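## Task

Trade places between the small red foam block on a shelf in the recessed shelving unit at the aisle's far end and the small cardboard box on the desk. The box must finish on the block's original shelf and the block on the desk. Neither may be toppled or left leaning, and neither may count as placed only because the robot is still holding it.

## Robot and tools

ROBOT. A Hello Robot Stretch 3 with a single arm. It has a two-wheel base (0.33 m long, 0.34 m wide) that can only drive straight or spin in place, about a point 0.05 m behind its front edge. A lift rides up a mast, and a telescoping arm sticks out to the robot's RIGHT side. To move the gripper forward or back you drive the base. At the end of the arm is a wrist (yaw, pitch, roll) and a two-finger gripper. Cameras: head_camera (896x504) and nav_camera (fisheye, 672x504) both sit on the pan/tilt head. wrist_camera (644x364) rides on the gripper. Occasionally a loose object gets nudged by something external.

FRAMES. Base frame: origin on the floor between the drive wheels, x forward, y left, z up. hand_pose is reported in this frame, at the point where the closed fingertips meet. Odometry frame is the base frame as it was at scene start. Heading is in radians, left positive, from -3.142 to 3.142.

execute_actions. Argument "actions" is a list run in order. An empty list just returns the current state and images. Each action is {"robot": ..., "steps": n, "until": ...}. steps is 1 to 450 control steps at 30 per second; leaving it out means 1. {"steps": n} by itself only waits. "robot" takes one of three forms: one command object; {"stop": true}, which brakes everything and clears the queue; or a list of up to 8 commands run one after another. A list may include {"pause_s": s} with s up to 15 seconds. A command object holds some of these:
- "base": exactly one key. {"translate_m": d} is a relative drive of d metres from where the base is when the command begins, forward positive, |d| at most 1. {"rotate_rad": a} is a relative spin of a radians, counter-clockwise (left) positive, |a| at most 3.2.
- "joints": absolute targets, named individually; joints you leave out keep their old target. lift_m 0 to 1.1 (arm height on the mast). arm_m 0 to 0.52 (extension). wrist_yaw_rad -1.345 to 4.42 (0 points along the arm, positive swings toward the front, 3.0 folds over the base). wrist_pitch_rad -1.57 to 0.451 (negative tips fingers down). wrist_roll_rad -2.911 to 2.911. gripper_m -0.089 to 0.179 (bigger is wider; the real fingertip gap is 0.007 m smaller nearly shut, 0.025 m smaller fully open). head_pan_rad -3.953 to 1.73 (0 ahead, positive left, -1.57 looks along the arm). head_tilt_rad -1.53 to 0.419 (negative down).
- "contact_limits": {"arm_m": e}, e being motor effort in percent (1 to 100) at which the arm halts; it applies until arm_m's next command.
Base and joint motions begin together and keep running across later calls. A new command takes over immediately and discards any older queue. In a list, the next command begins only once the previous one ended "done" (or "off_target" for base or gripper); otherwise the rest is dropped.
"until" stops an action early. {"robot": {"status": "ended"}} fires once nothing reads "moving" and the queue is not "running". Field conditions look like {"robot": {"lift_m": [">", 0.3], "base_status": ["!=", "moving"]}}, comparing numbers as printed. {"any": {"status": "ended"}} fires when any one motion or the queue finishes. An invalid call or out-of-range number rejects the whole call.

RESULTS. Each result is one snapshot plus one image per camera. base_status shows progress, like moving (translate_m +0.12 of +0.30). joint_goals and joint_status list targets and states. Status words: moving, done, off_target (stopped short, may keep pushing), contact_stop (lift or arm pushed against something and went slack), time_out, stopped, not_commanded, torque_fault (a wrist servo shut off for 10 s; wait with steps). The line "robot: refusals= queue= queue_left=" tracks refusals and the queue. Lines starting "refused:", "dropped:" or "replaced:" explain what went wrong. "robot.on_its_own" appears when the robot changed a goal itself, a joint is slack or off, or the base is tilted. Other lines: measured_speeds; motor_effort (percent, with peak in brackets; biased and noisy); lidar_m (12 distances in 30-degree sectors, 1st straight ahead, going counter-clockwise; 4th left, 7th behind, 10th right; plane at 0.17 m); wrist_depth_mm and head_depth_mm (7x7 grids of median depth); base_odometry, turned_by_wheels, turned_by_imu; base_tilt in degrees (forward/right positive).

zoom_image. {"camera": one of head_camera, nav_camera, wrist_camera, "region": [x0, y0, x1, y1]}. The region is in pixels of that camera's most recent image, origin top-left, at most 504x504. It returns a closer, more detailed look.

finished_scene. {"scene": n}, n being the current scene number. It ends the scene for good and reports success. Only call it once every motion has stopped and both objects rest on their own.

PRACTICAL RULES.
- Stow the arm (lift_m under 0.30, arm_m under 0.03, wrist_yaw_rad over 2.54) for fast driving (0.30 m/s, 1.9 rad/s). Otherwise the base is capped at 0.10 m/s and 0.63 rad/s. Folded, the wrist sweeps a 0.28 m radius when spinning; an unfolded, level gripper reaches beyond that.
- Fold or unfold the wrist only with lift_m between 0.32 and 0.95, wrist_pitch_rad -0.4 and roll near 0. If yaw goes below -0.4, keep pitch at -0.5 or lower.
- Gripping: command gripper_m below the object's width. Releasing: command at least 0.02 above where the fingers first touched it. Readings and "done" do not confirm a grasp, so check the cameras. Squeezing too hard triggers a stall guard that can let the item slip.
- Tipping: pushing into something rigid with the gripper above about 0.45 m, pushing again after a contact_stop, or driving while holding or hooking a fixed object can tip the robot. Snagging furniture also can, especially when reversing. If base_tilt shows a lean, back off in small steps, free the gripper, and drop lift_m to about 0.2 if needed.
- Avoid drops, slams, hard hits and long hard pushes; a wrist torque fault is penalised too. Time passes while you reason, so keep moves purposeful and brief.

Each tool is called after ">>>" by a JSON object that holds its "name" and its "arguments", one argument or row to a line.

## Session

>>> {"name": "execute_actions", "arguments": {
  "actions": []
}}

Scene clock: 0.00 s.
robot.base_odometry: x=+0.000 y=+0.000 heading=+0.000 (m, m, rad; robot's odometry frame)
robot.turned_by_wheels: +0.000 (rad since the last result)
robot.turned_by_imu: +0.000 (rad since the last result)
robot.base_tilt: forward=+2.1 right=-1.0 (deg)
robot.lidar_m: 1.44 1.07 1.13 1.67 2.86 2.26 1.47 1.84 1.15 0.90 0.88 0.98
robot.head_depth_mm: 1245 1237 1245 1252 1260 1264 1273 / 1413 1427 1427 1439 1435 1456 1470 / 1645 1654 1662 1683 1683 1708 1708 / 1902 1984 2017 2035 2050 2047 2060 / 1975 2517 2529 2581 2565 2629 2510 / 1969 2836 3033 3050 2958 2938 2749 / 1950 2804 2897 2862 2846 2847 2747
robot.base_status: not_commanded
robot.joint_positions: lift_m=+0.506 arm_m=-0.002 wrist_yaw_rad=+2.830 wrist_pitch_rad=-0.462 wrist_roll_rad=-0.006 gripper_m=+0.037 head_pan_rad=+0.017 head_tilt_rad=+0.007
robot.joint_goals: lift_m=+0.506 arm_m=-0.002 wrist_yaw_rad=+2.830 wrist_pitch_rad=-0.462 wrist_roll_rad=-0.006 gripper_m=+0.037 head_pan_rad=+0.017 head_tilt_rad=+0.007
robot.joint_status: lift_m=not_commanded arm_m=not_commanded wrist_yaw_rad=not_commanded wrist_pitch_rad=not_commanded wrist_roll_rad=not_commanded gripper_m=not_commanded head_pan_rad=not_commanded head_tilt_rad=not_commanded
robot.measured_speeds: translate_m=+0.000 rotate_rad=+0.000 lift_m=+0.000 arm_m=+0.000 wrist_yaw_rad=+0.000 wrist_pitch_rad=+0.000 wrist_roll_rad=+0.000 head_pan_rad=+0.000 head_tilt_rad=+0.000
robot: refusals=0 queue=idle queue_left=0
robot.motor_effort: left_wheel=+0 right_wheel=-1 lift_m=+26 arm_m=+0 wrist_yaw_rad=+0 wrist_pitch_rad=+6 wrist_roll_rad=+0 gripper_m=+0 head_pan_rad=+0 head_tilt_rad=+1 (%)
robot.hand_pose: x=+0.0458 y=+0.0649 z=+0.5090 quat_wxyz=(+0.267, +0.703, +0.054, +0.657) (m; robot's base frame)
robot.wrist_depth_mm: - - - - - 910 - / - - - - - - - / - - - - - - - / - - - - - - - / 822 885 875 859 909 880 891 / 709 - 707 735 739 746 738 / 634 620 643 646 647 657 652
pictures: head_camera (sideways: a quarter turn clockwise sets it upright), nav_camera (sideways: a quarter turn counterclockwise sets it upright), wrist_camera
Images, in order (width x height): head_camera 896x504, nav_camera 672x504, wrist_camera 644x364.

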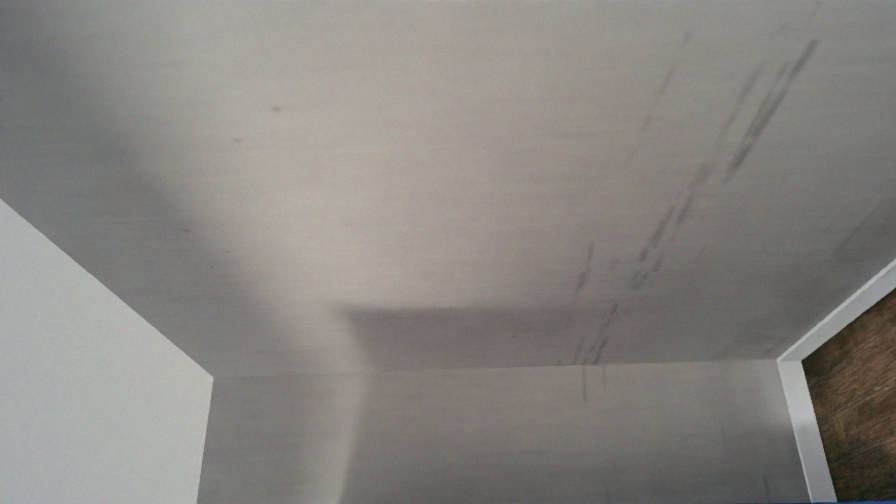

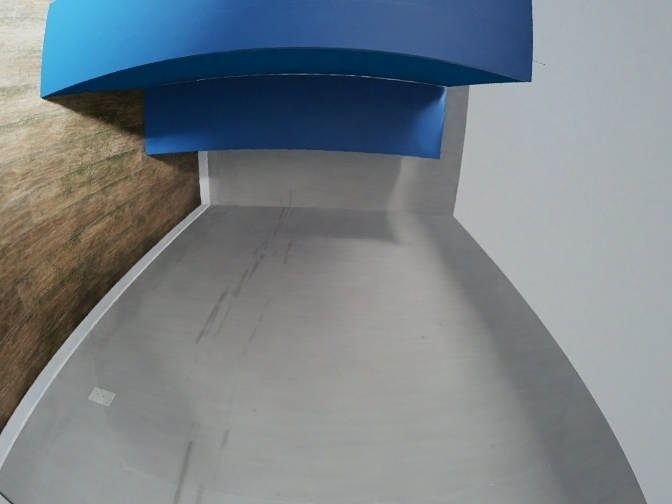

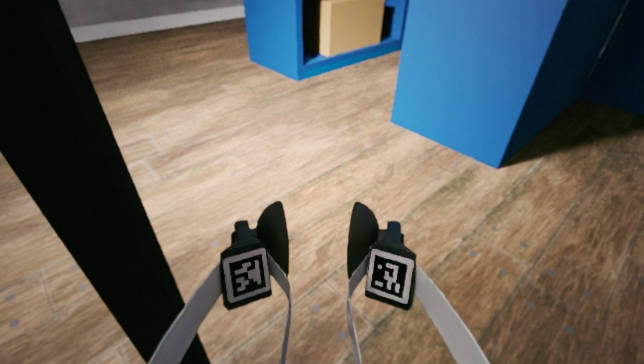

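>>> {"name": "execute_actions", "arguments": {
  "actions": [
    {"robot":{"base":{"rotate_rad":1.8},"joints":{"head_pan_rad":0.9,"head_tilt_rad":-0.4}},"steps":200,"until":{"robot":{"status":"ended"}}}
  ]
}}

Scene clock: 5.73 s.
robot.base_odometry: x=+0.000 y=+0.000 heading=+1.800 (m, m, rad; robot's odometry frame)
robot.turned_by_wheels: +1.800 (rad since the last result)
robot.turned_by_imu: +1.782 (rad since the last result)
robot.base_tilt: forward=+1.8 right=-1.0 (deg)
robot.lidar_m: 2.84 2.85 2.05 1.46 1.64 0.99 0.88 0.91 1.10 1.99 1.07 1.65
robot.head_depth_mm: 2623 2772 2934 3095 2524 1881 1525 / 2799 2947 3173 3251 2513 1895 1528 / 2961 3133 3329 3441 2496 1917 1529 / 2816 3017 3128 2514 2521 1898 1537 / 2502 2637 2706 2070 2521 1912 1542 / 2270 2351 2418 1787 2547 1910 1544 / 2054 2108 2244 1678 2314 1932 1548
robot.base_status: done (rotate_rad +1.7999 of +1.8000)
robot.joint_positions: lift_m=+0.506 arm_m=-0.002 wrist_yaw_rad=+2.830 wrist_pitch_rad=-0.462 wrist_roll_rad=-0.006 gripper_m=+0.037 head_pan_rad=+0.893 head_tilt_rad=-0.395
robot.joint_goals: lift_m=+0.506 arm_m=-0.002 wrist_yaw_rad=+2.830 wrist_pitch_rad=-0.462 wrist_roll_rad=-0.006 gripper_m=+0.037 head_pan_rad=+0.900 head_tilt_rad=-0.400
robot.joint_status: lift_m=not_commanded arm_m=not_commanded wrist_yaw_rad=not_commanded wrist_pitch_rad=not_commanded wrist_roll_rad=not_commanded gripper_m=not_commanded head_pan_rad=done head_tilt_rad=done
robot.measured_speeds: translate_m=+0.000 rotate_rad=+0.000 lift_m=+0.000 arm_m=+0.000 wrist_yaw_rad=+0.000 wrist_pitch_rad=+0.000 wrist_roll_rad=+0.000 head_pan_rad=+0.000 head_tilt_rad=+0.000
robot: refusals=0 queue=done queue_left=0
robot.motor_effort: left_wheel=-3(6) right_wheel=+1(4) lift_m=+26(26) arm_m=+0(1) wrist_yaw_rad=+0(0) wrist_pitch_rad=+6(6) wrist_roll_rad=-1(0) gripper_m=+0(1) head_pan_rad=+3(44) head_tilt_rad=-2(20) (%)
robot.hand_pose: x=+0.0458 y=+0.0649 z=+0.5090 quat_wxyz=(+0.267, +0.703, +0.054, +0.657) (m; robot's base frame)
robot.wrist_depth_mm: - - - - - - - / - - - - - - - / - - - - - - - / - - - - - - - / 833 871 881 850 899 871 895 / 714 - 728 724 740 757 747 / 638 625 631 651 648 653 643
pictures: head_camera (sideways: a quarter turn clockwise sets it upright), nav_camera (sideways: a quarter turn counterclockwise sets it upright), wrist_camera
Images, in order (width x height): head_camera 896x504, nav_camera 672x504, wrist_camera 644x364.

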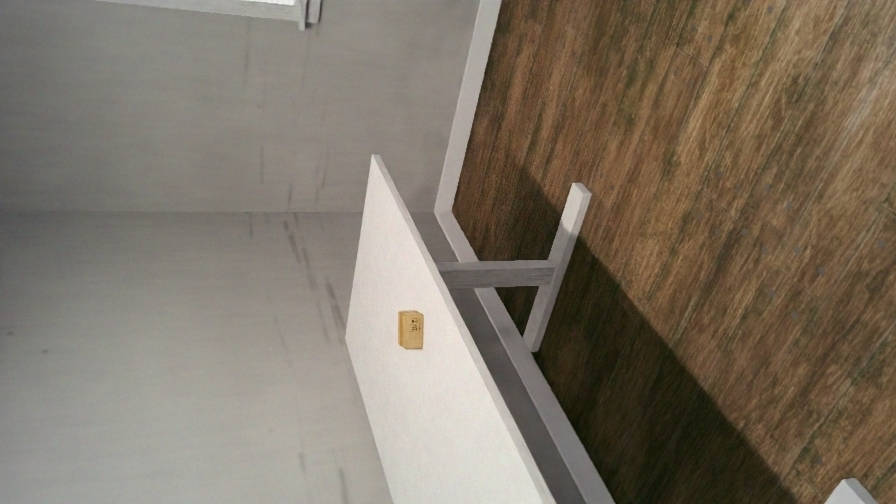

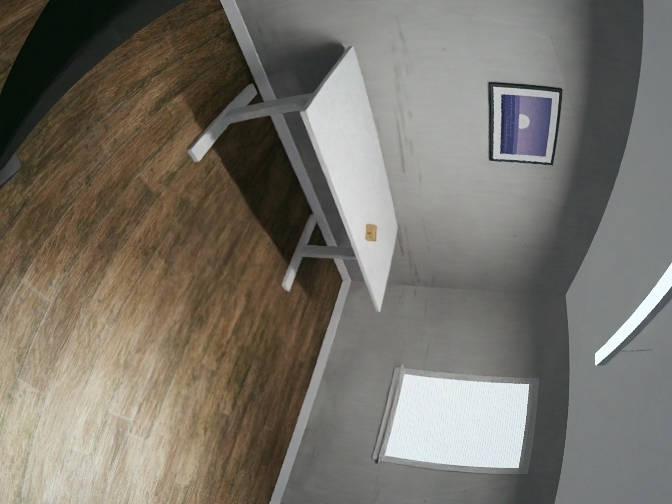

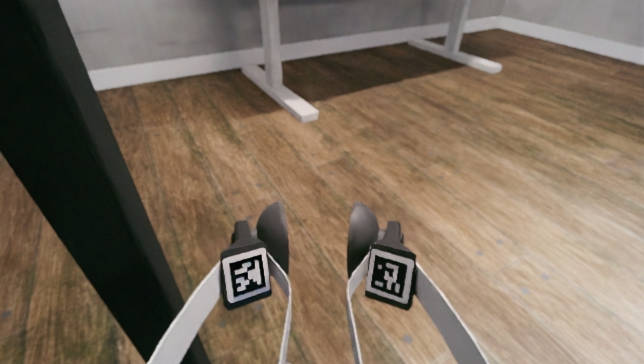

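>>> {"name": "execute_actions", "arguments": {
  "actions": [
    {"robot":[{"base":{"rotate_rad":0.73},"joints":{"lift_m":0.28}},{"base":{"translate_m":0.8}},{"base":{"translate_m":0.73}},{"base":{"rotate_rad":2.5},"joints":{"head_pan_rad":-1.57,"head_tilt_rad":-0.7}},{"joints":{"lift_m":0.9,"wrist_pitch_rad":-0.4}},{"joints":{"wrist_yaw_rad":0,"gripper_m":0.179}}],"steps":450,"until":{"robot":{"status":"ended"}}},
    {"steps":400,"until":{"robot":{"status":"ended"}}}
  ]
}}

Scene clock: 31.60 s.
robot.base_odometry: x=-1.252 y=+0.879 heading=-1.254 (m, m, rad; robot's odometry frame)
robot.turned_by_wheels: +3.230 (rad since the last result)
robot.turned_by_imu: +3.199 (rad since the last result)
robot.base_tilt: forward=+1.8 right=-1.0 (deg)
robot.lidar_m: 2.18 2.22 1.97 1.84 1.86 1.64 1.54 1.55 0.77 1.05 1.06 0.91
robot.head_depth_mm: 967 1078 1162 932 768 - - / 953 1061 1158 932 777 - - / 938 1043 1129 930 788 - - / 922 1023 1111 927 798 - - / 907 1006 1106 935 756 608 550 / 895 990 1090 930 777 626 550 / 885 974 1069 931 757 638 550
robot.base_status: done (rotate_rad +2.4999 of +2.5000)
robot.joint_positions: lift_m=+0.900 arm_m=-0.002 wrist_yaw_rad=+0.002 wrist_pitch_rad=-0.421 wrist_roll_rad=-0.006 gripper_m=+0.179 head_pan_rad=-1.563 head_tilt_rad=-0.692
robot.joint_goals: lift_m=+0.900 arm_m=-0.002 wrist_yaw_rad=+0.000 wrist_pitch_rad=-0.400 wrist_roll_rad=-0.006 gripper_m=+0.179 head_pan_rad=-1.570 head_tilt_rad=-0.700
robot.joint_status: lift_m=done arm_m=not_commanded wrist_yaw_rad=done wrist_pitch_rad=done wrist_roll_rad=not_commanded gripper_m=done head_pan_rad=done head_tilt_rad=done
robot.measured_speeds: translate_m=+0.000 rotate_rad=+0.000 lift_m=+0.000 arm_m=+0.000 wrist_yaw_rad=+0.000 wrist_pitch_rad=+0.000 wrist_roll_rad=+0.000 head_pan_rad=+0.000 head_tilt_rad=+0.000
robot: refusals=0 queue=done queue_left=0
robot.motor_effort: left_wheel=-2(10) right_wheel=+1(8) lift_m=+29(29) arm_m=-1(1) wrist_yaw_rad=-2(4) wrist_pitch_rad=+10(12) wrist_roll_rad=-1(0) gripper_m=+1(84) head_pan_rad=-4(49) head_tilt_rad=-3(16) (%)
robot.hand_pose: x=-0.0211 y=-0.3673 z=+0.9120 quat_wxyz=(+0.694, +0.149, -0.689, -0.147) (m; robot's base frame)
robot.wrist_depth_mm: 680 697 726 739 779 785 807 / 731 769 789 812 836 861 887 / 686 693 687 702 718 715 980 / 534 538 543 546 549 549 556 / 438 441 440 448 448 467 453 / - 371 361 375 377 380 385 / 312 322 280 317 327 327 320
pictures: head_camera (sideways: a quarter turn clockwise sets it upright), nav_camera (sideways: a quarter turn counterclockwise sets it upright), wrist_camera
Images, in order (width x height): head_camera 896x504, nav_camera 672x504, wrist_camera 644x364.

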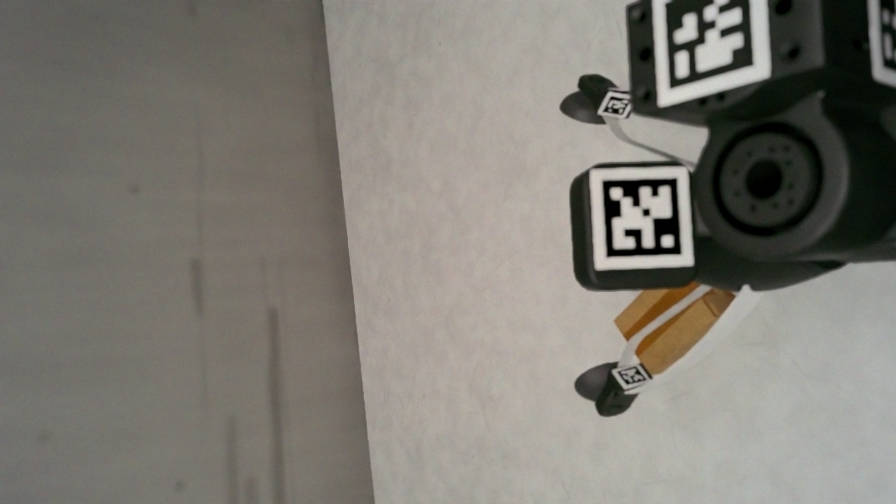

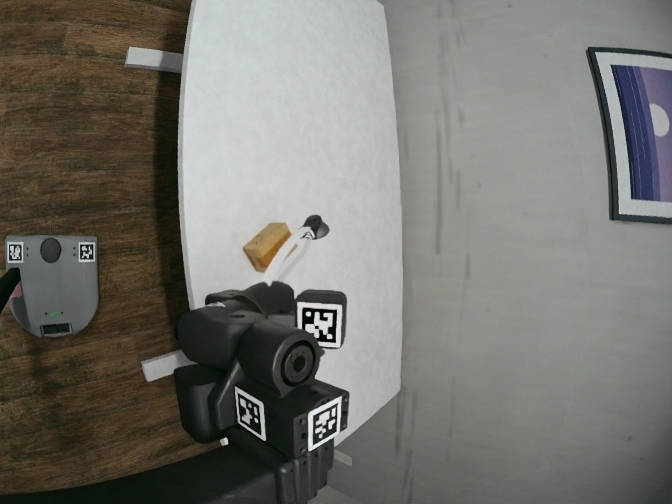

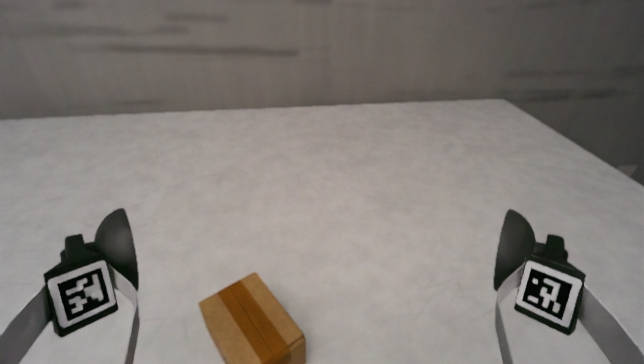

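>>> {"name": "execute_actions", "arguments": {
  "actions": [
    {"robot":[{"base":{"translate_m":-0.045},"joints":{"wrist_yaw_rad":0.5,"arm_m":0.09}},{"joints":{"lift_m":0.85}}],"steps":450,"until":{"robot":{"status":"ended"}}}
  ]
}}

Scene clock: 37.47 s.
robot.base_odometry: x=-1.266 y=+0.922 heading=-1.254 (m, m, rad; robot's odometry frame)
robot.turned_by_wheels: +0.000 (rad since the last result)
robot.turned_by_imu: -0.002 (rad since the last result)
robot.base_tilt: forward=+2.0 right=-0.8 (deg)
robot.lidar_m: 2.23 2.27 1.97 1.83 1.85 1.60 1.49 1.51 0.75 1.06 1.07 0.95
robot.head_depth_mm: 975 1086 1165 932 - - 573 / 959 1066 1159 930 - - 572 / 939 1047 1143 933 800 - 550 / 927 1032 1119 932 799 - 550 / 913 1013 1112 931 - 596 550 / 898 995 1094 934 756 610 551 / 887 976 1075 932 756 623 551
robot.base_status: done (translate_m -0.0450 of -0.0450)
robot.joint_positions: lift_m=+0.850 arm_m=+0.090 wrist_yaw_rad=+0.499 wrist_pitch_rad=-0.420 wrist_roll_rad=-0.006 gripper_m=+0.179 head_pan_rad=-1.563 head_tilt_rad=-0.692
robot.joint_goals: lift_m=+0.850 arm_m=+0.090 wrist_yaw_rad=+0.500 wrist_pitch_rad=-0.400 wrist_roll_rad=-0.006 gripper_m=+0.179 head_pan_rad=-1.570 head_tilt_rad=-0.700
robot.joint_status: lift_m=done arm_m=done wrist_yaw_rad=done wrist_pitch_rad=done wrist_roll_rad=not_commanded gripper_m=done head_pan_rad=done head_tilt_rad=done
robot.measured_speeds: translate_m=+0.000 rotate_rad=+0.000 lift_m=+0.000 arm_m=+0.000 wrist_yaw_rad=+0.000 wrist_pitch_rad=+0.000 wrist_roll_rad=+0.000 head_pan_rad=+0.000 head_tilt_rad=+0.000
robot: refusals=0 queue=done queue_left=0
robot.motor_effort: left_wheel=-2(7) right_wheel=+1(2) lift_m=+24(27) arm_m=+4(5) wrist_yaw_rad=+2(5) wrist_pitch_rad=+10(10) wrist_roll_rad=+0(1) gripper_m=+0(0) head_pan_rad=-4(3) head_tilt_rad=-2(3) (%)
robot.hand_pose: x=+0.0857 y=-0.4316 z=+0.8623 quat_wxyz=(+0.709, +0.314, -0.631, +0.028) (m; robot's base frame)
robot.wrist_depth_mm: - 902 791 722 646 592 546 / - 812 808 774 713 642 579 / 577 577 591 588 593 601 605 / 449 453 450 458 465 469 468 / 369 369 369 376 377 394 384 / - 313 315 318 317 320 321 / 263 271 272 224 275 276 269
pictures: head_camera (sideways: a quarter turn clockwise sets it upright), nav_camera (sideways: a quarter turn counterclockwise sets it upright), wrist_camera
Images, in order (width x height): head_camera 896x504, nav_camera 672x504, wrist_camera 644x364.

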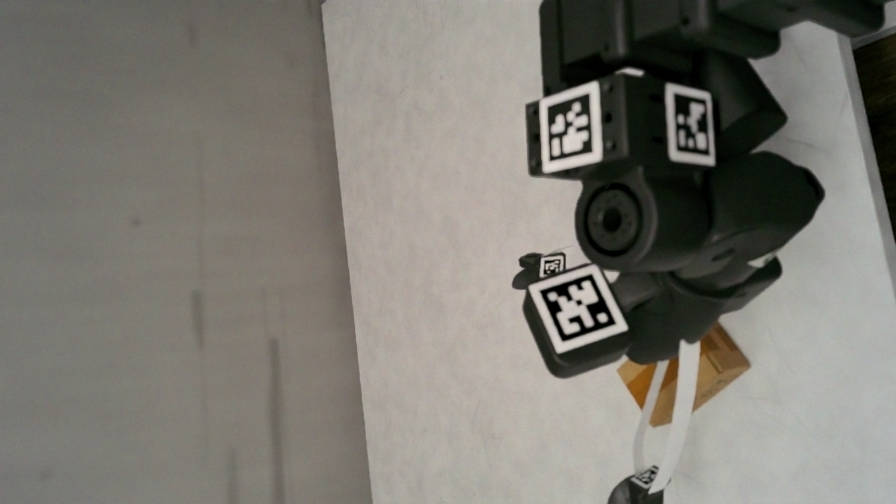

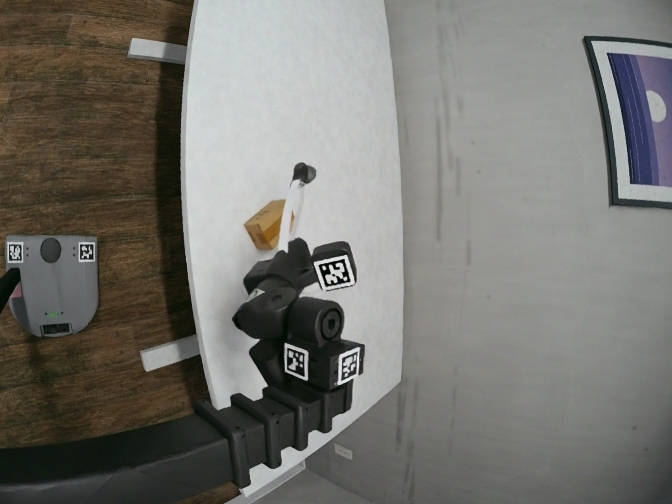

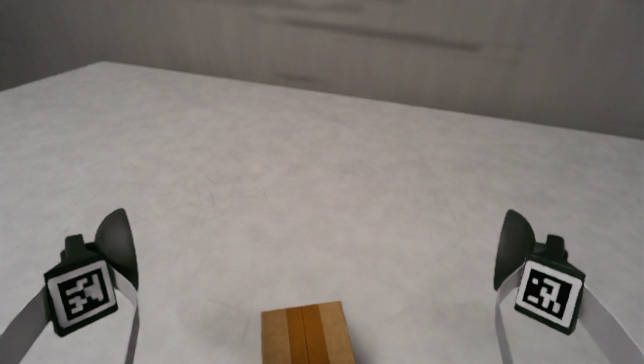

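>>> {"name": "execute_actions", "arguments": {
  "actions": [
    {"robot":[{"base":{"translate_m":-0.02},"joints":{"arm_m":0.055}},{"joints":{"lift_m":0.76}}],"steps":450,"until":{"robot":{"status":"ended"}}}
  ]
}}

Scene clock: 43.23 s.
robot.base_odometry: x=-1.273 y=+0.941 heading=-1.254 (m, m, rad; robot's odometry frame)
robot.turned_by_wheels: +0.000 (rad since the last result)
robot.turned_by_imu: -0.002 (rad since the last result)
robot.base_tilt: forward=+1.7 right=-1.0 (deg)
robot.lidar_m: 2.25 2.30 1.97 1.83 1.86 1.58 1.47 1.49 0.74 1.06 1.07 0.96
robot.head_depth_mm: 972 1088 1168 930 753 652 - / 960 1066 1167 930 757 650 - / 945 1047 1144 930 756 650 - / 925 1026 1122 928 753 637 - / 914 1011 1113 928 756 668 530 / 900 999 1099 928 756 598 545 / 889 980 1076 930 758 637 550
robot.base_status: done (translate_m -0.0200 of -0.0200)
robot.joint_positions: lift_m=+0.760 arm_m=+0.055 wrist_yaw_rad=+0.499 wrist_pitch_rad=-0.420 wrist_roll_rad=-0.006 gripper_m=+0.179 head_pan_rad=-1.563 head_tilt_rad=-0.692
robot.joint_goals: lift_m=+0.760 arm_m=+0.055 wrist_yaw_rad=+0.500 wrist_pitch_rad=-0.400 wrist_roll_rad=-0.006 gripper_m=+0.179 head_pan_rad=-1.570 head_tilt_rad=-0.700
robot.joint_status: lift_m=done arm_m=done wrist_yaw_rad=done wrist_pitch_rad=done wrist_roll_rad=not_commanded gripper_m=done head_pan_rad=done head_tilt_rad=done
robot.measured_speeds: translate_m=+0.000 rotate_rad=+0.000 lift_m=+0.000 arm_m=+0.000 wrist_yaw_rad=+0.000 wrist_pitch_rad=+0.000 wrist_roll_rad=+0.000 head_pan_rad=+0.000 head_tilt_rad=+0.000
robot: refusals=0 queue=done queue_left=0
robot.motor_effort: left_wheel=-2(7) right_wheel=+1(3) lift_m=+24(25) arm_m=-5(4) wrist_yaw_rad=+1(1) wrist_pitch_rad=+10(10) wrist_roll_rad=-1(1) gripper_m=+0(0) head_pan_rad=-3(3) head_tilt_rad=-3(3) (%)
robot.hand_pose: x=+0.0858 y=-0.3971 z=+0.7724 quat_wxyz=(+0.709, +0.314, -0.631, +0.029) (m; robot's base frame)
robot.wrist_depth_mm: - 902 808 749 685 618 578 / 529 543 547 550 561 570 588 / 382 384 388 392 395 404 406 / 297 299 300 278 306 308 311 / 243 244 237 177 248 259 252 / - 207 201 160 210 210 212 / 174 179 179 176 182 182 178
pictures: head_camera (sideways: a quarter turn clockwise sets it upright), nav_camera (sideways: a quarter turn counterclockwise sets it upright), wrist_camera
Images, in order (width x height): head_camera 896x504, nav_camera 672x504, wrist_camera 644x364.

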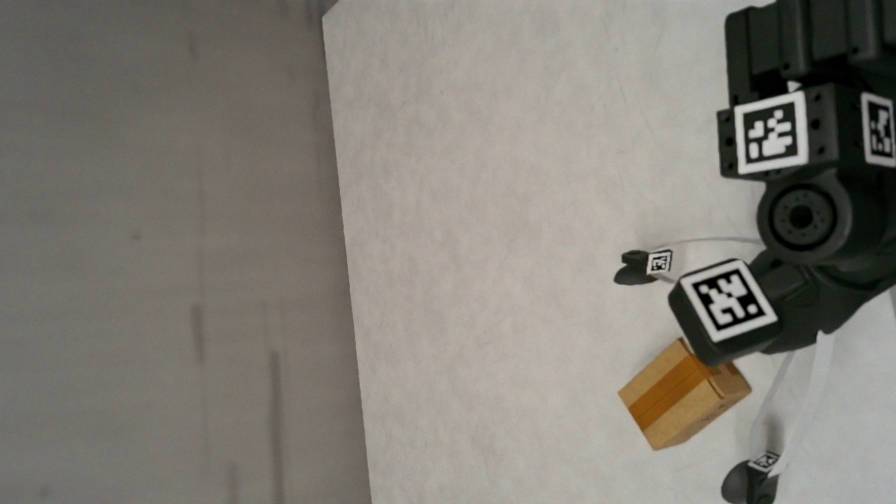

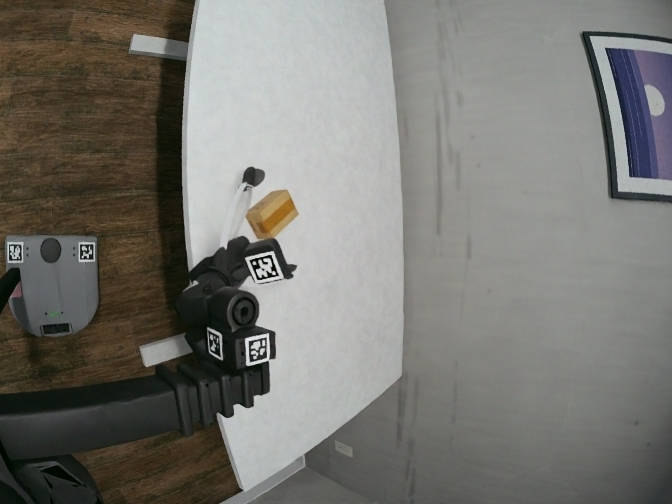

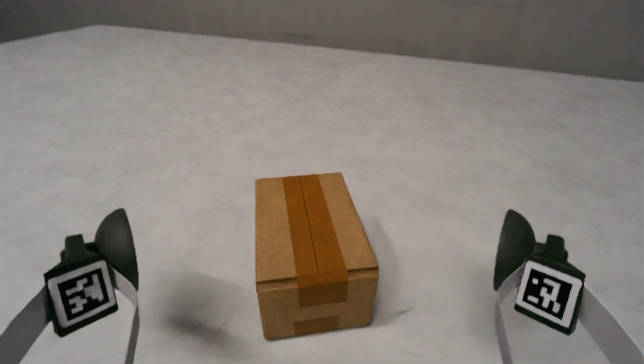

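>>> {"name": "execute_actions", "arguments": {
  "actions": [
    {"robot":[{"base":{"translate_m":0.018},"joints":{"arm_m":0.09,"lift_m":0.742}},{"joints":{"gripper_m":0.025}},{"pause_s":0.4},{"joints":{"lift_m":0.82}},{"joints":{"arm_m":0,"wrist_yaw_rad":1.5,"head_pan_rad":0,"head_tilt_rad":-0.6}},{"base":{"rotate_rad":1.55},"joints":{"wrist_yaw_rad":2.5}}],"steps":550,"until":{"robot":{"status":"ended"}}}
  ]
}}

>>> {"name": "execute_actions", "arguments": {
  "actions": [
    {"robot":[{"joints":{"lift_m":0.742,"arm_m":0.001}},{"joints":{"lift_m":0.82}}],"steps":1,"until":{"robot":{"status":"ended"}}}
  ]
}}

action 0: "steps" must be a whole number from 1 to 450, written without a decimal point, got 550

Scene clock: 45.90 s.
robot.base_odometry: x=-1.273 y=+0.941 heading=-1.254 (m, m, rad; robot's odometry frame)
robot.turned_by_wheels: +0.000 (rad since the last result)
robot.turned_by_imu: -0.001 (rad since the last result)
robot.base_tilt: forward=+1.9 right=-0.8 (deg)
robot.lidar_m: 2.26 2.29 1.97 1.83 1.85 1.58 1.47 1.49 0.74 1.06 1.07 0.96
robot.head_depth_mm: 977 1087 1167 930 755 650 - / 959 1068 1158 931 756 652 - / 944 1048 1137 931 756 651 - / 926 1031 1120 931 758 637 - / 916 1013 1116 931 755 667 531 / 900 997 1089 930 759 597 546 / 887 979 1071 933 755 637 552
robot.base_status: done (translate_m -0.0200 of -0.0200)
robot.joint_positions: lift_m=+0.760 arm_m=+0.055 wrist_yaw_rad=+0.499 wrist_pitch_rad=-0.420 wrist_roll_rad=-0.006 gripper_m=+0.179 head_pan_rad=-1.563 head_tilt_rad=-0.692
robot.joint_goals: lift_m=+0.742 arm_m=+0.001 wrist_yaw_rad=+0.500 wrist_pitch_rad=-0.400 wrist_roll_rad=-0.006 gripper_m=+0.179 head_pan_rad=-1.570 head_tilt_rad=-0.700
robot.joint_status: lift_m=moving arm_m=moving wrist_yaw_rad=done wrist_pitch_rad=done wrist_roll_rad=not_commanded gripper_m=done head_pan_rad=done head_tilt_rad=done
robot.measured_speeds: translate_m=+0.000 rotate_rad=+0.000 lift_m=-0.005 arm_m=-0.004 wrist_yaw_rad=+0.000 wrist_pitch_rad=+0.000 wrist_roll_rad=+0.000 head_pan_rad=+0.000 head_tilt_rad=+0.000
robot: refusals=0 queue=running queue_left=1
robot.motor_effort: left_wheel=-2(2) right_wheel=+1(1) lift_m=+23(26) arm_m=-5(4) wrist_yaw_rad=+1(1) wrist_pitch_rad=+10(10) wrist_roll_rad=+0(0) gripper_m=+0(1) head_pan_rad=-4(3) head_tilt_rad=-3(3) (%)
robot.hand_pose: x=+0.0858 y=-0.3970 z=+0.7722 quat_wxyz=(+0.709, +0.314, -0.631, +0.029) (m; robot's base frame)
robot.wrist_depth_mm: - 870 809 736 678 621 575 / 529 536 544 545 555 568 572 / 380 381 386 390 396 397 405 / 294 299 300 279 304 310 309 / 243 243 237 177 250 259 253 / - 207 202 159 210 211 212 / 174 180 179 175 182 183 177
pictures: head_camera (sideways: a quarter turn clockwise sets it upright), nav_camera (sideways: a quarter turn counterclockwise sets it upright), wrist_camera
Images, in order (width x height): head_camera 896x504, nav_camera 672x504, wrist_camera 644x364.

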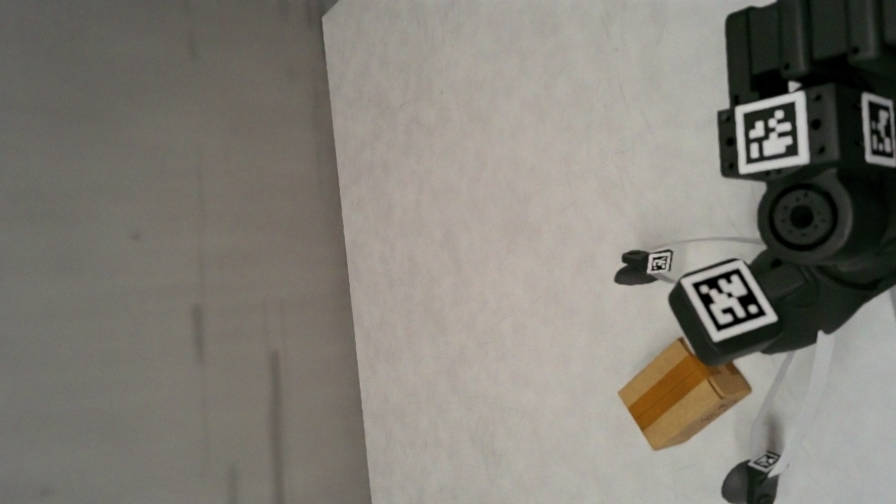

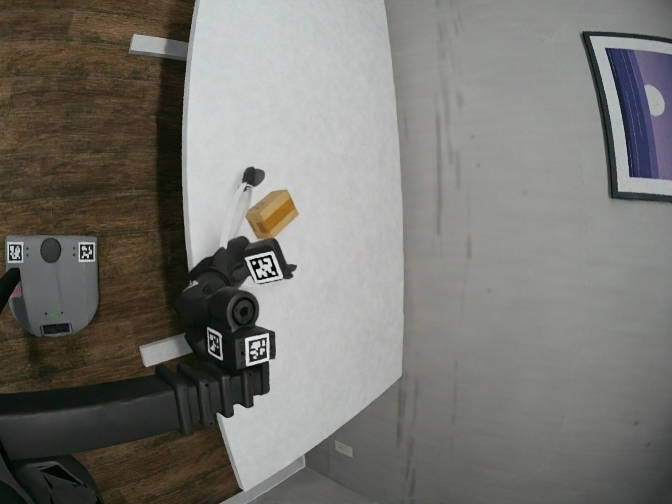

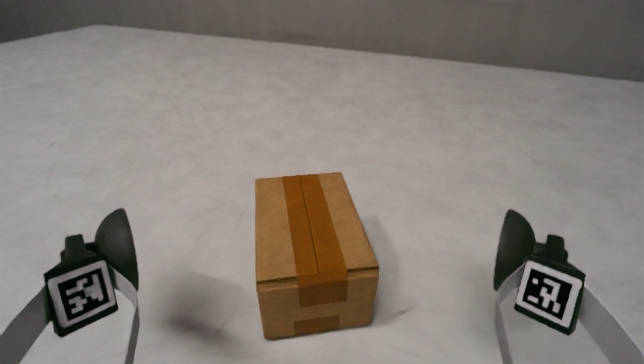

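>>> {"name": "execute_actions", "arguments": {
  "actions": [
    {"robot":[{"base":{"translate_m":0.02},"joints":{"arm_m":0.095,"lift_m":0.738}},{"joints":{"gripper_m":0.025}},{"pause_s":0.4},{"joints":{"lift_m":0.82}},{"joints":{"arm_m":0,"wrist_yaw_rad":1.5,"head_pan_rad":0,"head_tilt_rad":-0.6}},{"base":{"rotate_rad":1.62},"joints":{"wrist_yaw_rad":2.5}}],"steps":450,"until":{"robot":{"status":"ended"}}}
  ]
}}

Scene clock: 59.83 s.
robot.base_odometry: x=-1.266 y=+0.922 heading=+0.366 (m, m, rad; robot's odometry frame)
robot.turned_by_wheels: +1.620 (rad since the last result)
robot.turned_by_imu: +1.602 (rad since the last result)
robot.base_tilt: forward=+1.9 right=-1.1 (deg)
robot.lidar_m: 1.83 2.24 1.57 1.49 1.52 0.75 1.06 1.08 0.95 2.23 2.30 1.96
robot.head_depth_mm: 1685 1855 2062 2243 1872 1537 1309 / 2431 2232 2231 2248 1889 1548 1311 / 3390 3582 3026 2405 1882 1553 1311 / 3351 3736 3382 2429 1885 1534 1308 / 3243 1806 2000 2150 1884 1549 1317 / 1580 1717 1902 2131 1892 1550 1317 / 1557 1694 1884 2148 1888 1542 1317
robot.base_status: done (rotate_rad +1.6199 of +1.6200)
robot.joint_positions: lift_m=+0.820 arm_m=+0.000 wrist_yaw_rad=+2.498 wrist_pitch_rad=-0.419 wrist_roll_rad=-0.007 gripper_m=+0.026 head_pan_rad=-0.007 head_tilt_rad=-0.606
robot.joint_goals: lift_m=+0.820 arm_m=+0.000 wrist_yaw_rad=+2.500 wrist_pitch_rad=-0.400 wrist_roll_rad=-0.007 gripper_m=+0.025 head_pan_rad=+0.000 head_tilt_rad=-0.600
robot.joint_status: lift_m=done arm_m=done wrist_yaw_rad=done wrist_pitch_rad=done wrist_roll_rad=not_commanded gripper_m=done head_pan_rad=done head_tilt_rad=done
robot.measured_speeds: translate_m=+0.000 rotate_rad=+0.000 lift_m=+0.000 arm_m=+0.000 wrist_yaw_rad=+0.000 wrist_pitch_rad=+0.000 wrist_roll_rad=+0.000 head_pan_rad=+0.000 head_tilt_rad=+0.000
robot: refusals=0 queue=done queue_left=0
robot.motor_effort: left_wheel=-3(6) right_wheel=+1(4) lift_m=+29(29) arm_m=-4(5) wrist_yaw_rad=+2(4) wrist_pitch_rad=+10(11) wrist_roll_rad=+0(1) gripper_m=-15(91) head_pan_rad=+3(48) head_tilt_rad=+2(10) (%)
robot.hand_pose: x=+0.1132 y=+0.0341 z=+0.8322 quat_wxyz=(+0.359, +0.700, -0.077, +0.612) (m; robot's base frame)
robot.wrist_depth_mm: - - - - - - - / - - - - - - - / - - - - - - - / - - - - - - - / - - 159 153 - - - / - - 133 128 136 - - / 991 966 942 110 121 - -
pictures: head_camera (sideways: a quarter turn clockwise sets it upright), nav_camera (sideways: a quarter turn counterclockwise sets it upright), wrist_camera
Images, in order (width x height): head_camera 896x504, nav_camera 672x504, wrist_camera 644x364.

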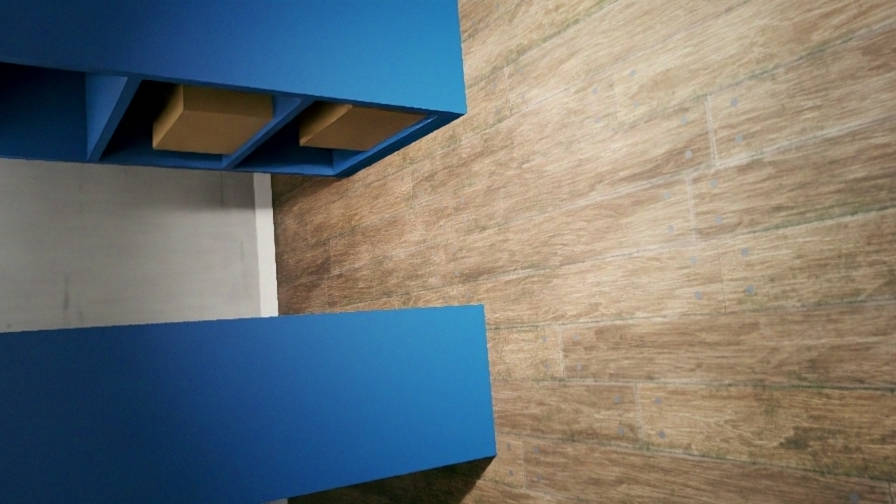

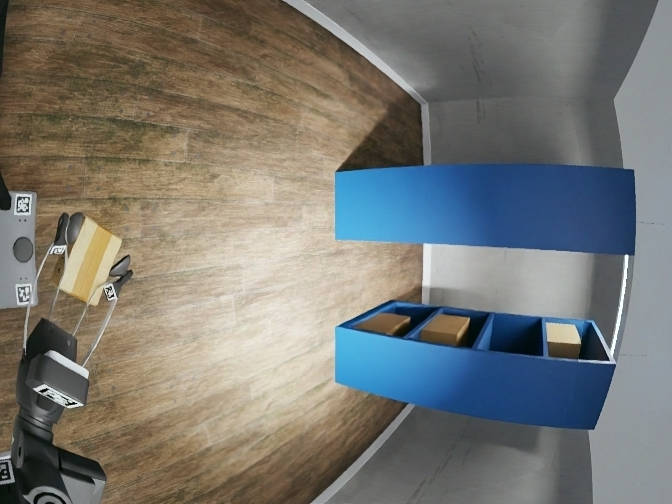

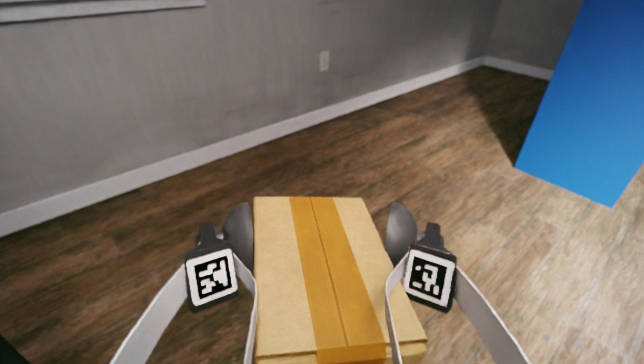

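>>> {"name": "execute_actions", "arguments": {
  "actions": [
    {"robot":[{"base":{"rotate_rad":-0.14},"joints":{"lift_m":0.29,"wrist_yaw_rad":2.6}},{"base":{"translate_m":0.6}},{"base":{"translate_m":0.6}},{"base":{"rotate_rad":0.24},"joints":{"head_tilt_rad":-0.9}}],"steps":450,"until":{"robot":{"status":"ended"}}}
  ]
}}

Scene clock: 78.13 s.
robot.base_odometry: x=-0.097 y=+1.191 heading=+0.466 (m, m, rad; robot's odometry frame)
robot.turned_by_wheels: +0.100 (rad since the last result)
robot.turned_by_imu: +0.103 (rad since the last result)
robot.base_tilt: forward=+1.9 right=-0.9 (deg)
robot.lidar_m: 0.67 0.69 1.76 1.72 1.81 1.91 1.83 1.84 2.05 2.03 0.89 0.81
robot.head_depth_mm: 1456 1450 1578 1481 1431 1309 1174 / 2388 2508 1932 1725 1484 1304 1169 / 2407 2510 2031 1720 1482 1310 1166 / 2377 2500 2047 1723 1475 1303 1161 / 2301 2258 1939 1644 1450 1296 1171 / 1385 1442 1098 966 1183 1305 1162 / 594 657 770 932 1178 1305 1159
robot.base_status: done (rotate_rad +0.2399 of +0.2400)
robot.joint_positions: lift_m=+0.290 arm_m=+0.000 wrist_yaw_rad=+2.599 wrist_pitch_rad=-0.420 wrist_roll_rad=-0.007 gripper_m=+0.026 head_pan_rad=-0.007 head_tilt_rad=-0.889
robot.joint_goals: lift_m=+0.290 arm_m=+0.000 wrist_yaw_rad=+2.600 wrist_pitch_rad=-0.400 wrist_roll_rad=-0.007 gripper_m=+0.025 head_pan_rad=+0.000 head_tilt_rad=-0.900
robot.joint_status: lift_m=done arm_m=done wrist_yaw_rad=done wrist_pitch_rad=done wrist_roll_rad=not_commanded gripper_m=done head_pan_rad=done head_tilt_rad=done
robot.measured_speeds: translate_m=+0.000 rotate_rad=+0.000 lift_m=+0.000 arm_m=+0.000 wrist_yaw_rad=+0.000 wrist_pitch_rad=+0.000 wrist_roll_rad=+0.000 head_pan_rad=+0.000 head_tilt_rad=+0.000
robot: refusals=0 queue=done queue_left=0
robot.motor_effort: left_wheel=-2(9) right_wheel=+1(5) lift_m=+24(28) arm_m=-4(4) wrist_yaw_rad=+1(2) wrist_pitch_rad=+10(10) wrist_roll_rad=+0(0) gripper_m=-17(17) head_pan_rad=+3(3) head_tilt_rad=-4(19) (%)
robot.hand_pose: x=+0.0944 y=+0.0467 z=+0.3023 quat_wxyz=(+0.328, +0.703, -0.042, +0.629) (m; robot's base frame)
robot.wrist_depth_mm: - - - - 821 606 489 / - - - - 843 634 510 / 923 933 926 952 851 658 573 / 717 712 725 739 732 681 676 / 587 577 160 153 614 610 612 / 502 498 133 128 136 512 509 / - - 113 110 121 446 447
pictures: head_camera (sideways: a quarter turn clockwise sets it upright), nav_camera (sideways: a quarter turn counterclockwise sets it upright), wrist_camera
Images, in order (width x height): head_camera 896x504, nav_camera 672x504, wrist_camera 644x364.

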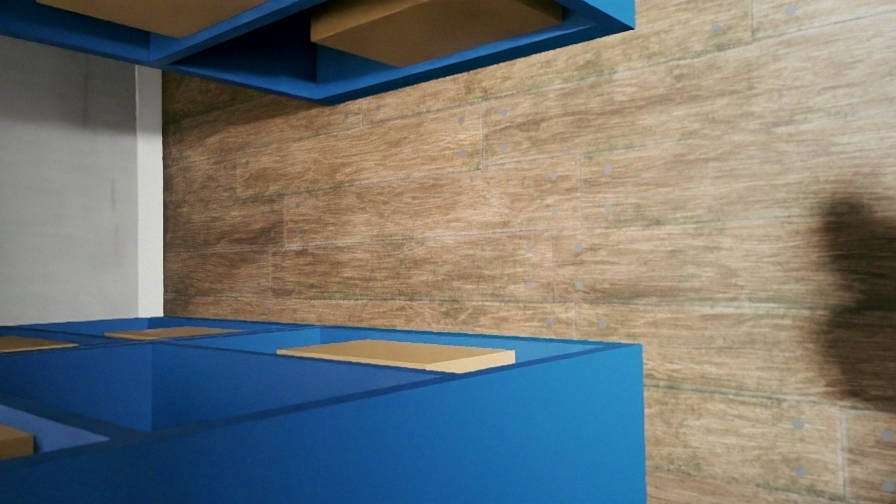

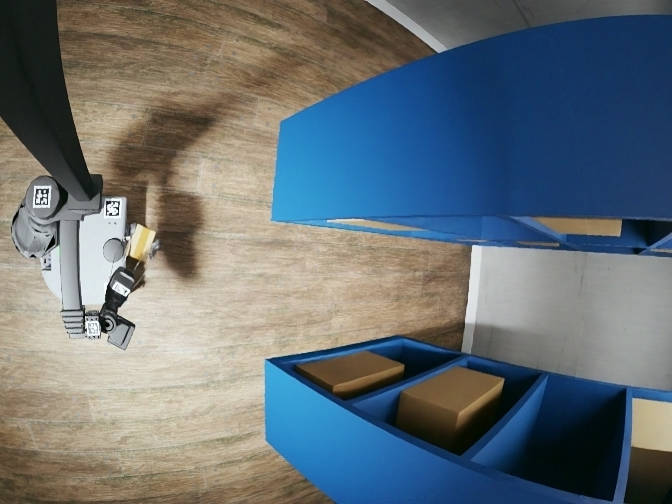

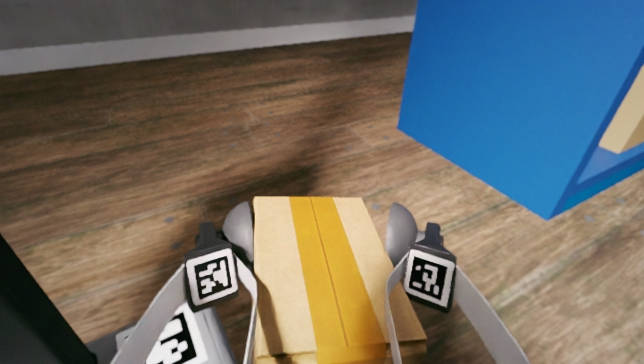

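>>> {"name": "execute_actions", "arguments": {
  "actions": [
    {"robot":[{"base":{"rotate_rad":-0.13}},{"base":{"translate_m":0.5}},{"base":{"rotate_rad":0.15}},{"base":{"translate_m":0.25}}],"steps":450,"until":{"robot":{"status":"ended"}}}
  ]
}}

Scene clock: 88.53 s.
robot.base_odometry: x=+0.596 y=+1.473 heading=+0.488 (m, m, rad; robot's odometry frame)
robot.turned_by_wheels: +0.022 (rad since the last result)
robot.turned_by_imu: +0.081 (rad since the last result)
robot.base_tilt: forward=+1.8 right=-1.1 (deg)
robot.lidar_m: 0.50 0.26 0.28 0.18 0.19 2.60 2.54 2.50 0.44 0.43 0.49 0.91
robot.head_depth_mm: 1649 1880 2052 1706 1458 1304 1173 / 1642 1875 2042 1722 1490 1311 1169 / 1659 1887 2031 1725 1477 1309 1165 / 1668 1926 2046 1711 1471 1307 1164 / 1285 1315 1419 1409 1412 1282 1169 / 707 825 973 990 874 921 943 / 680 528 927 990 854 753 675
robot.base_status: off_target (translate_m +0.2497 of +0.2500)
robot.joint_positions: lift_m=+0.290 arm_m=+0.000 wrist_yaw_rad=+2.599 wrist_pitch_rad=-0.421 wrist_roll_rad=-0.007 gripper_m=+0.026 head_pan_rad=-0.006 head_tilt_rad=-0.891
robot.joint_goals: lift_m=+0.290 arm_m=+0.000 wrist_yaw_rad=+2.600 wrist_pitch_rad=-0.400 wrist_roll_rad=-0.007 gripper_m=+0.025 head_pan_rad=+0.000 head_tilt_rad=-0.900
robot.joint_status: lift_m=done arm_m=done wrist_yaw_rad=done wrist_pitch_rad=done wrist_roll_rad=not_commanded gripper_m=done head_pan_rad=done head_tilt_rad=done
robot.measured_speeds: translate_m=+0.000 rotate_rad=+0.000 lift_m=+0.000 arm_m=+0.000 wrist_yaw_rad=+0.000 wrist_pitch_rad=+0.000 wrist_roll_rad=+0.000 head_pan_rad=+0.000 head_tilt_rad=+0.000
robot: refusals=0 queue=done queue_left=0
robot.on_its_own: left_wheel is at rest, and its effort (+52) is outside its rest range (-18 to +18)
robot.motor_effort: left_wheel=+52(61) right_wheel=+5(9) lift_m=+25(25) arm_m=-3(5) wrist_yaw_rad=+1(1) wrist_pitch_rad=+10(10) wrist_roll_rad=+0(1) gripper_m=-17(17) head_pan_rad=+3(3) head_tilt_rad=-4(4) (%)
robot.hand_pose: x=+0.0944 y=+0.0467 z=+0.3021 quat_wxyz=(+0.328, +0.703, -0.041, +0.629) (m; robot's base frame)
robot.wrist_depth_mm: 279 545 601 418 434 445 560 / 247 586 651 306 308 361 440 / 233 591 693 337 344 408 586 / 213 467 592 353 393 477 617 / 232 392 160 153 426 534 605 / 260 299 133 128 136 516 521 / - - 114 110 121 442 446
pictures: head_camera (sideways: a quarter turn clockwise sets it upright), nav_camera (sideways: a quarter turn counterclockwise sets it upright), wrist_camera
Images, in order (width x height): head_camera 896x504, nav_camera 672x504, wrist_camera 644x364.

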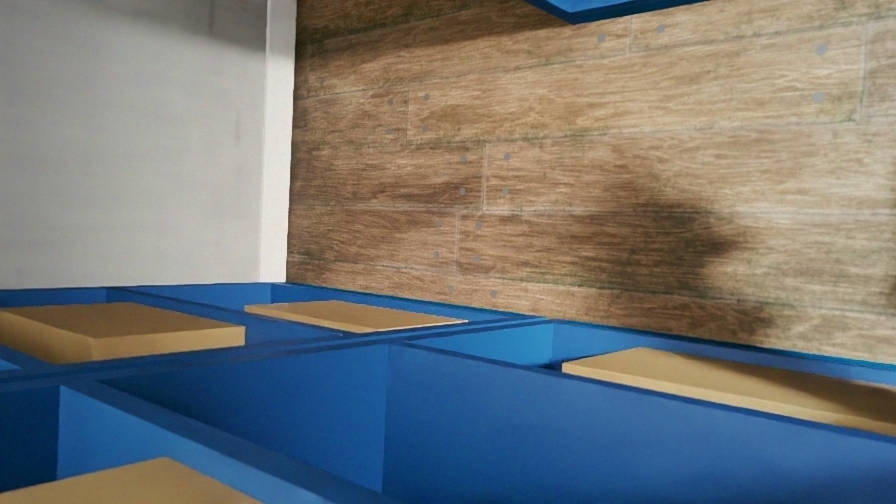

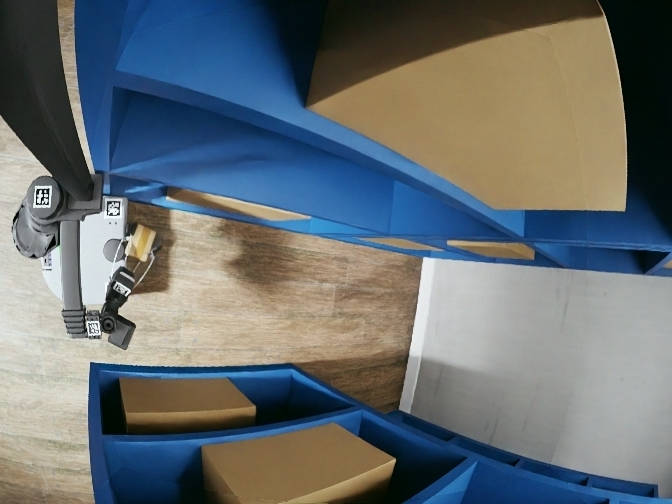

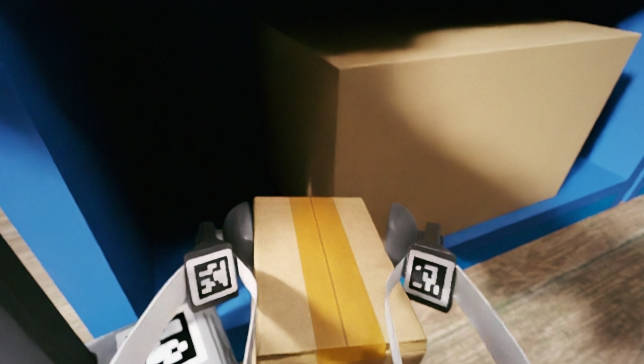

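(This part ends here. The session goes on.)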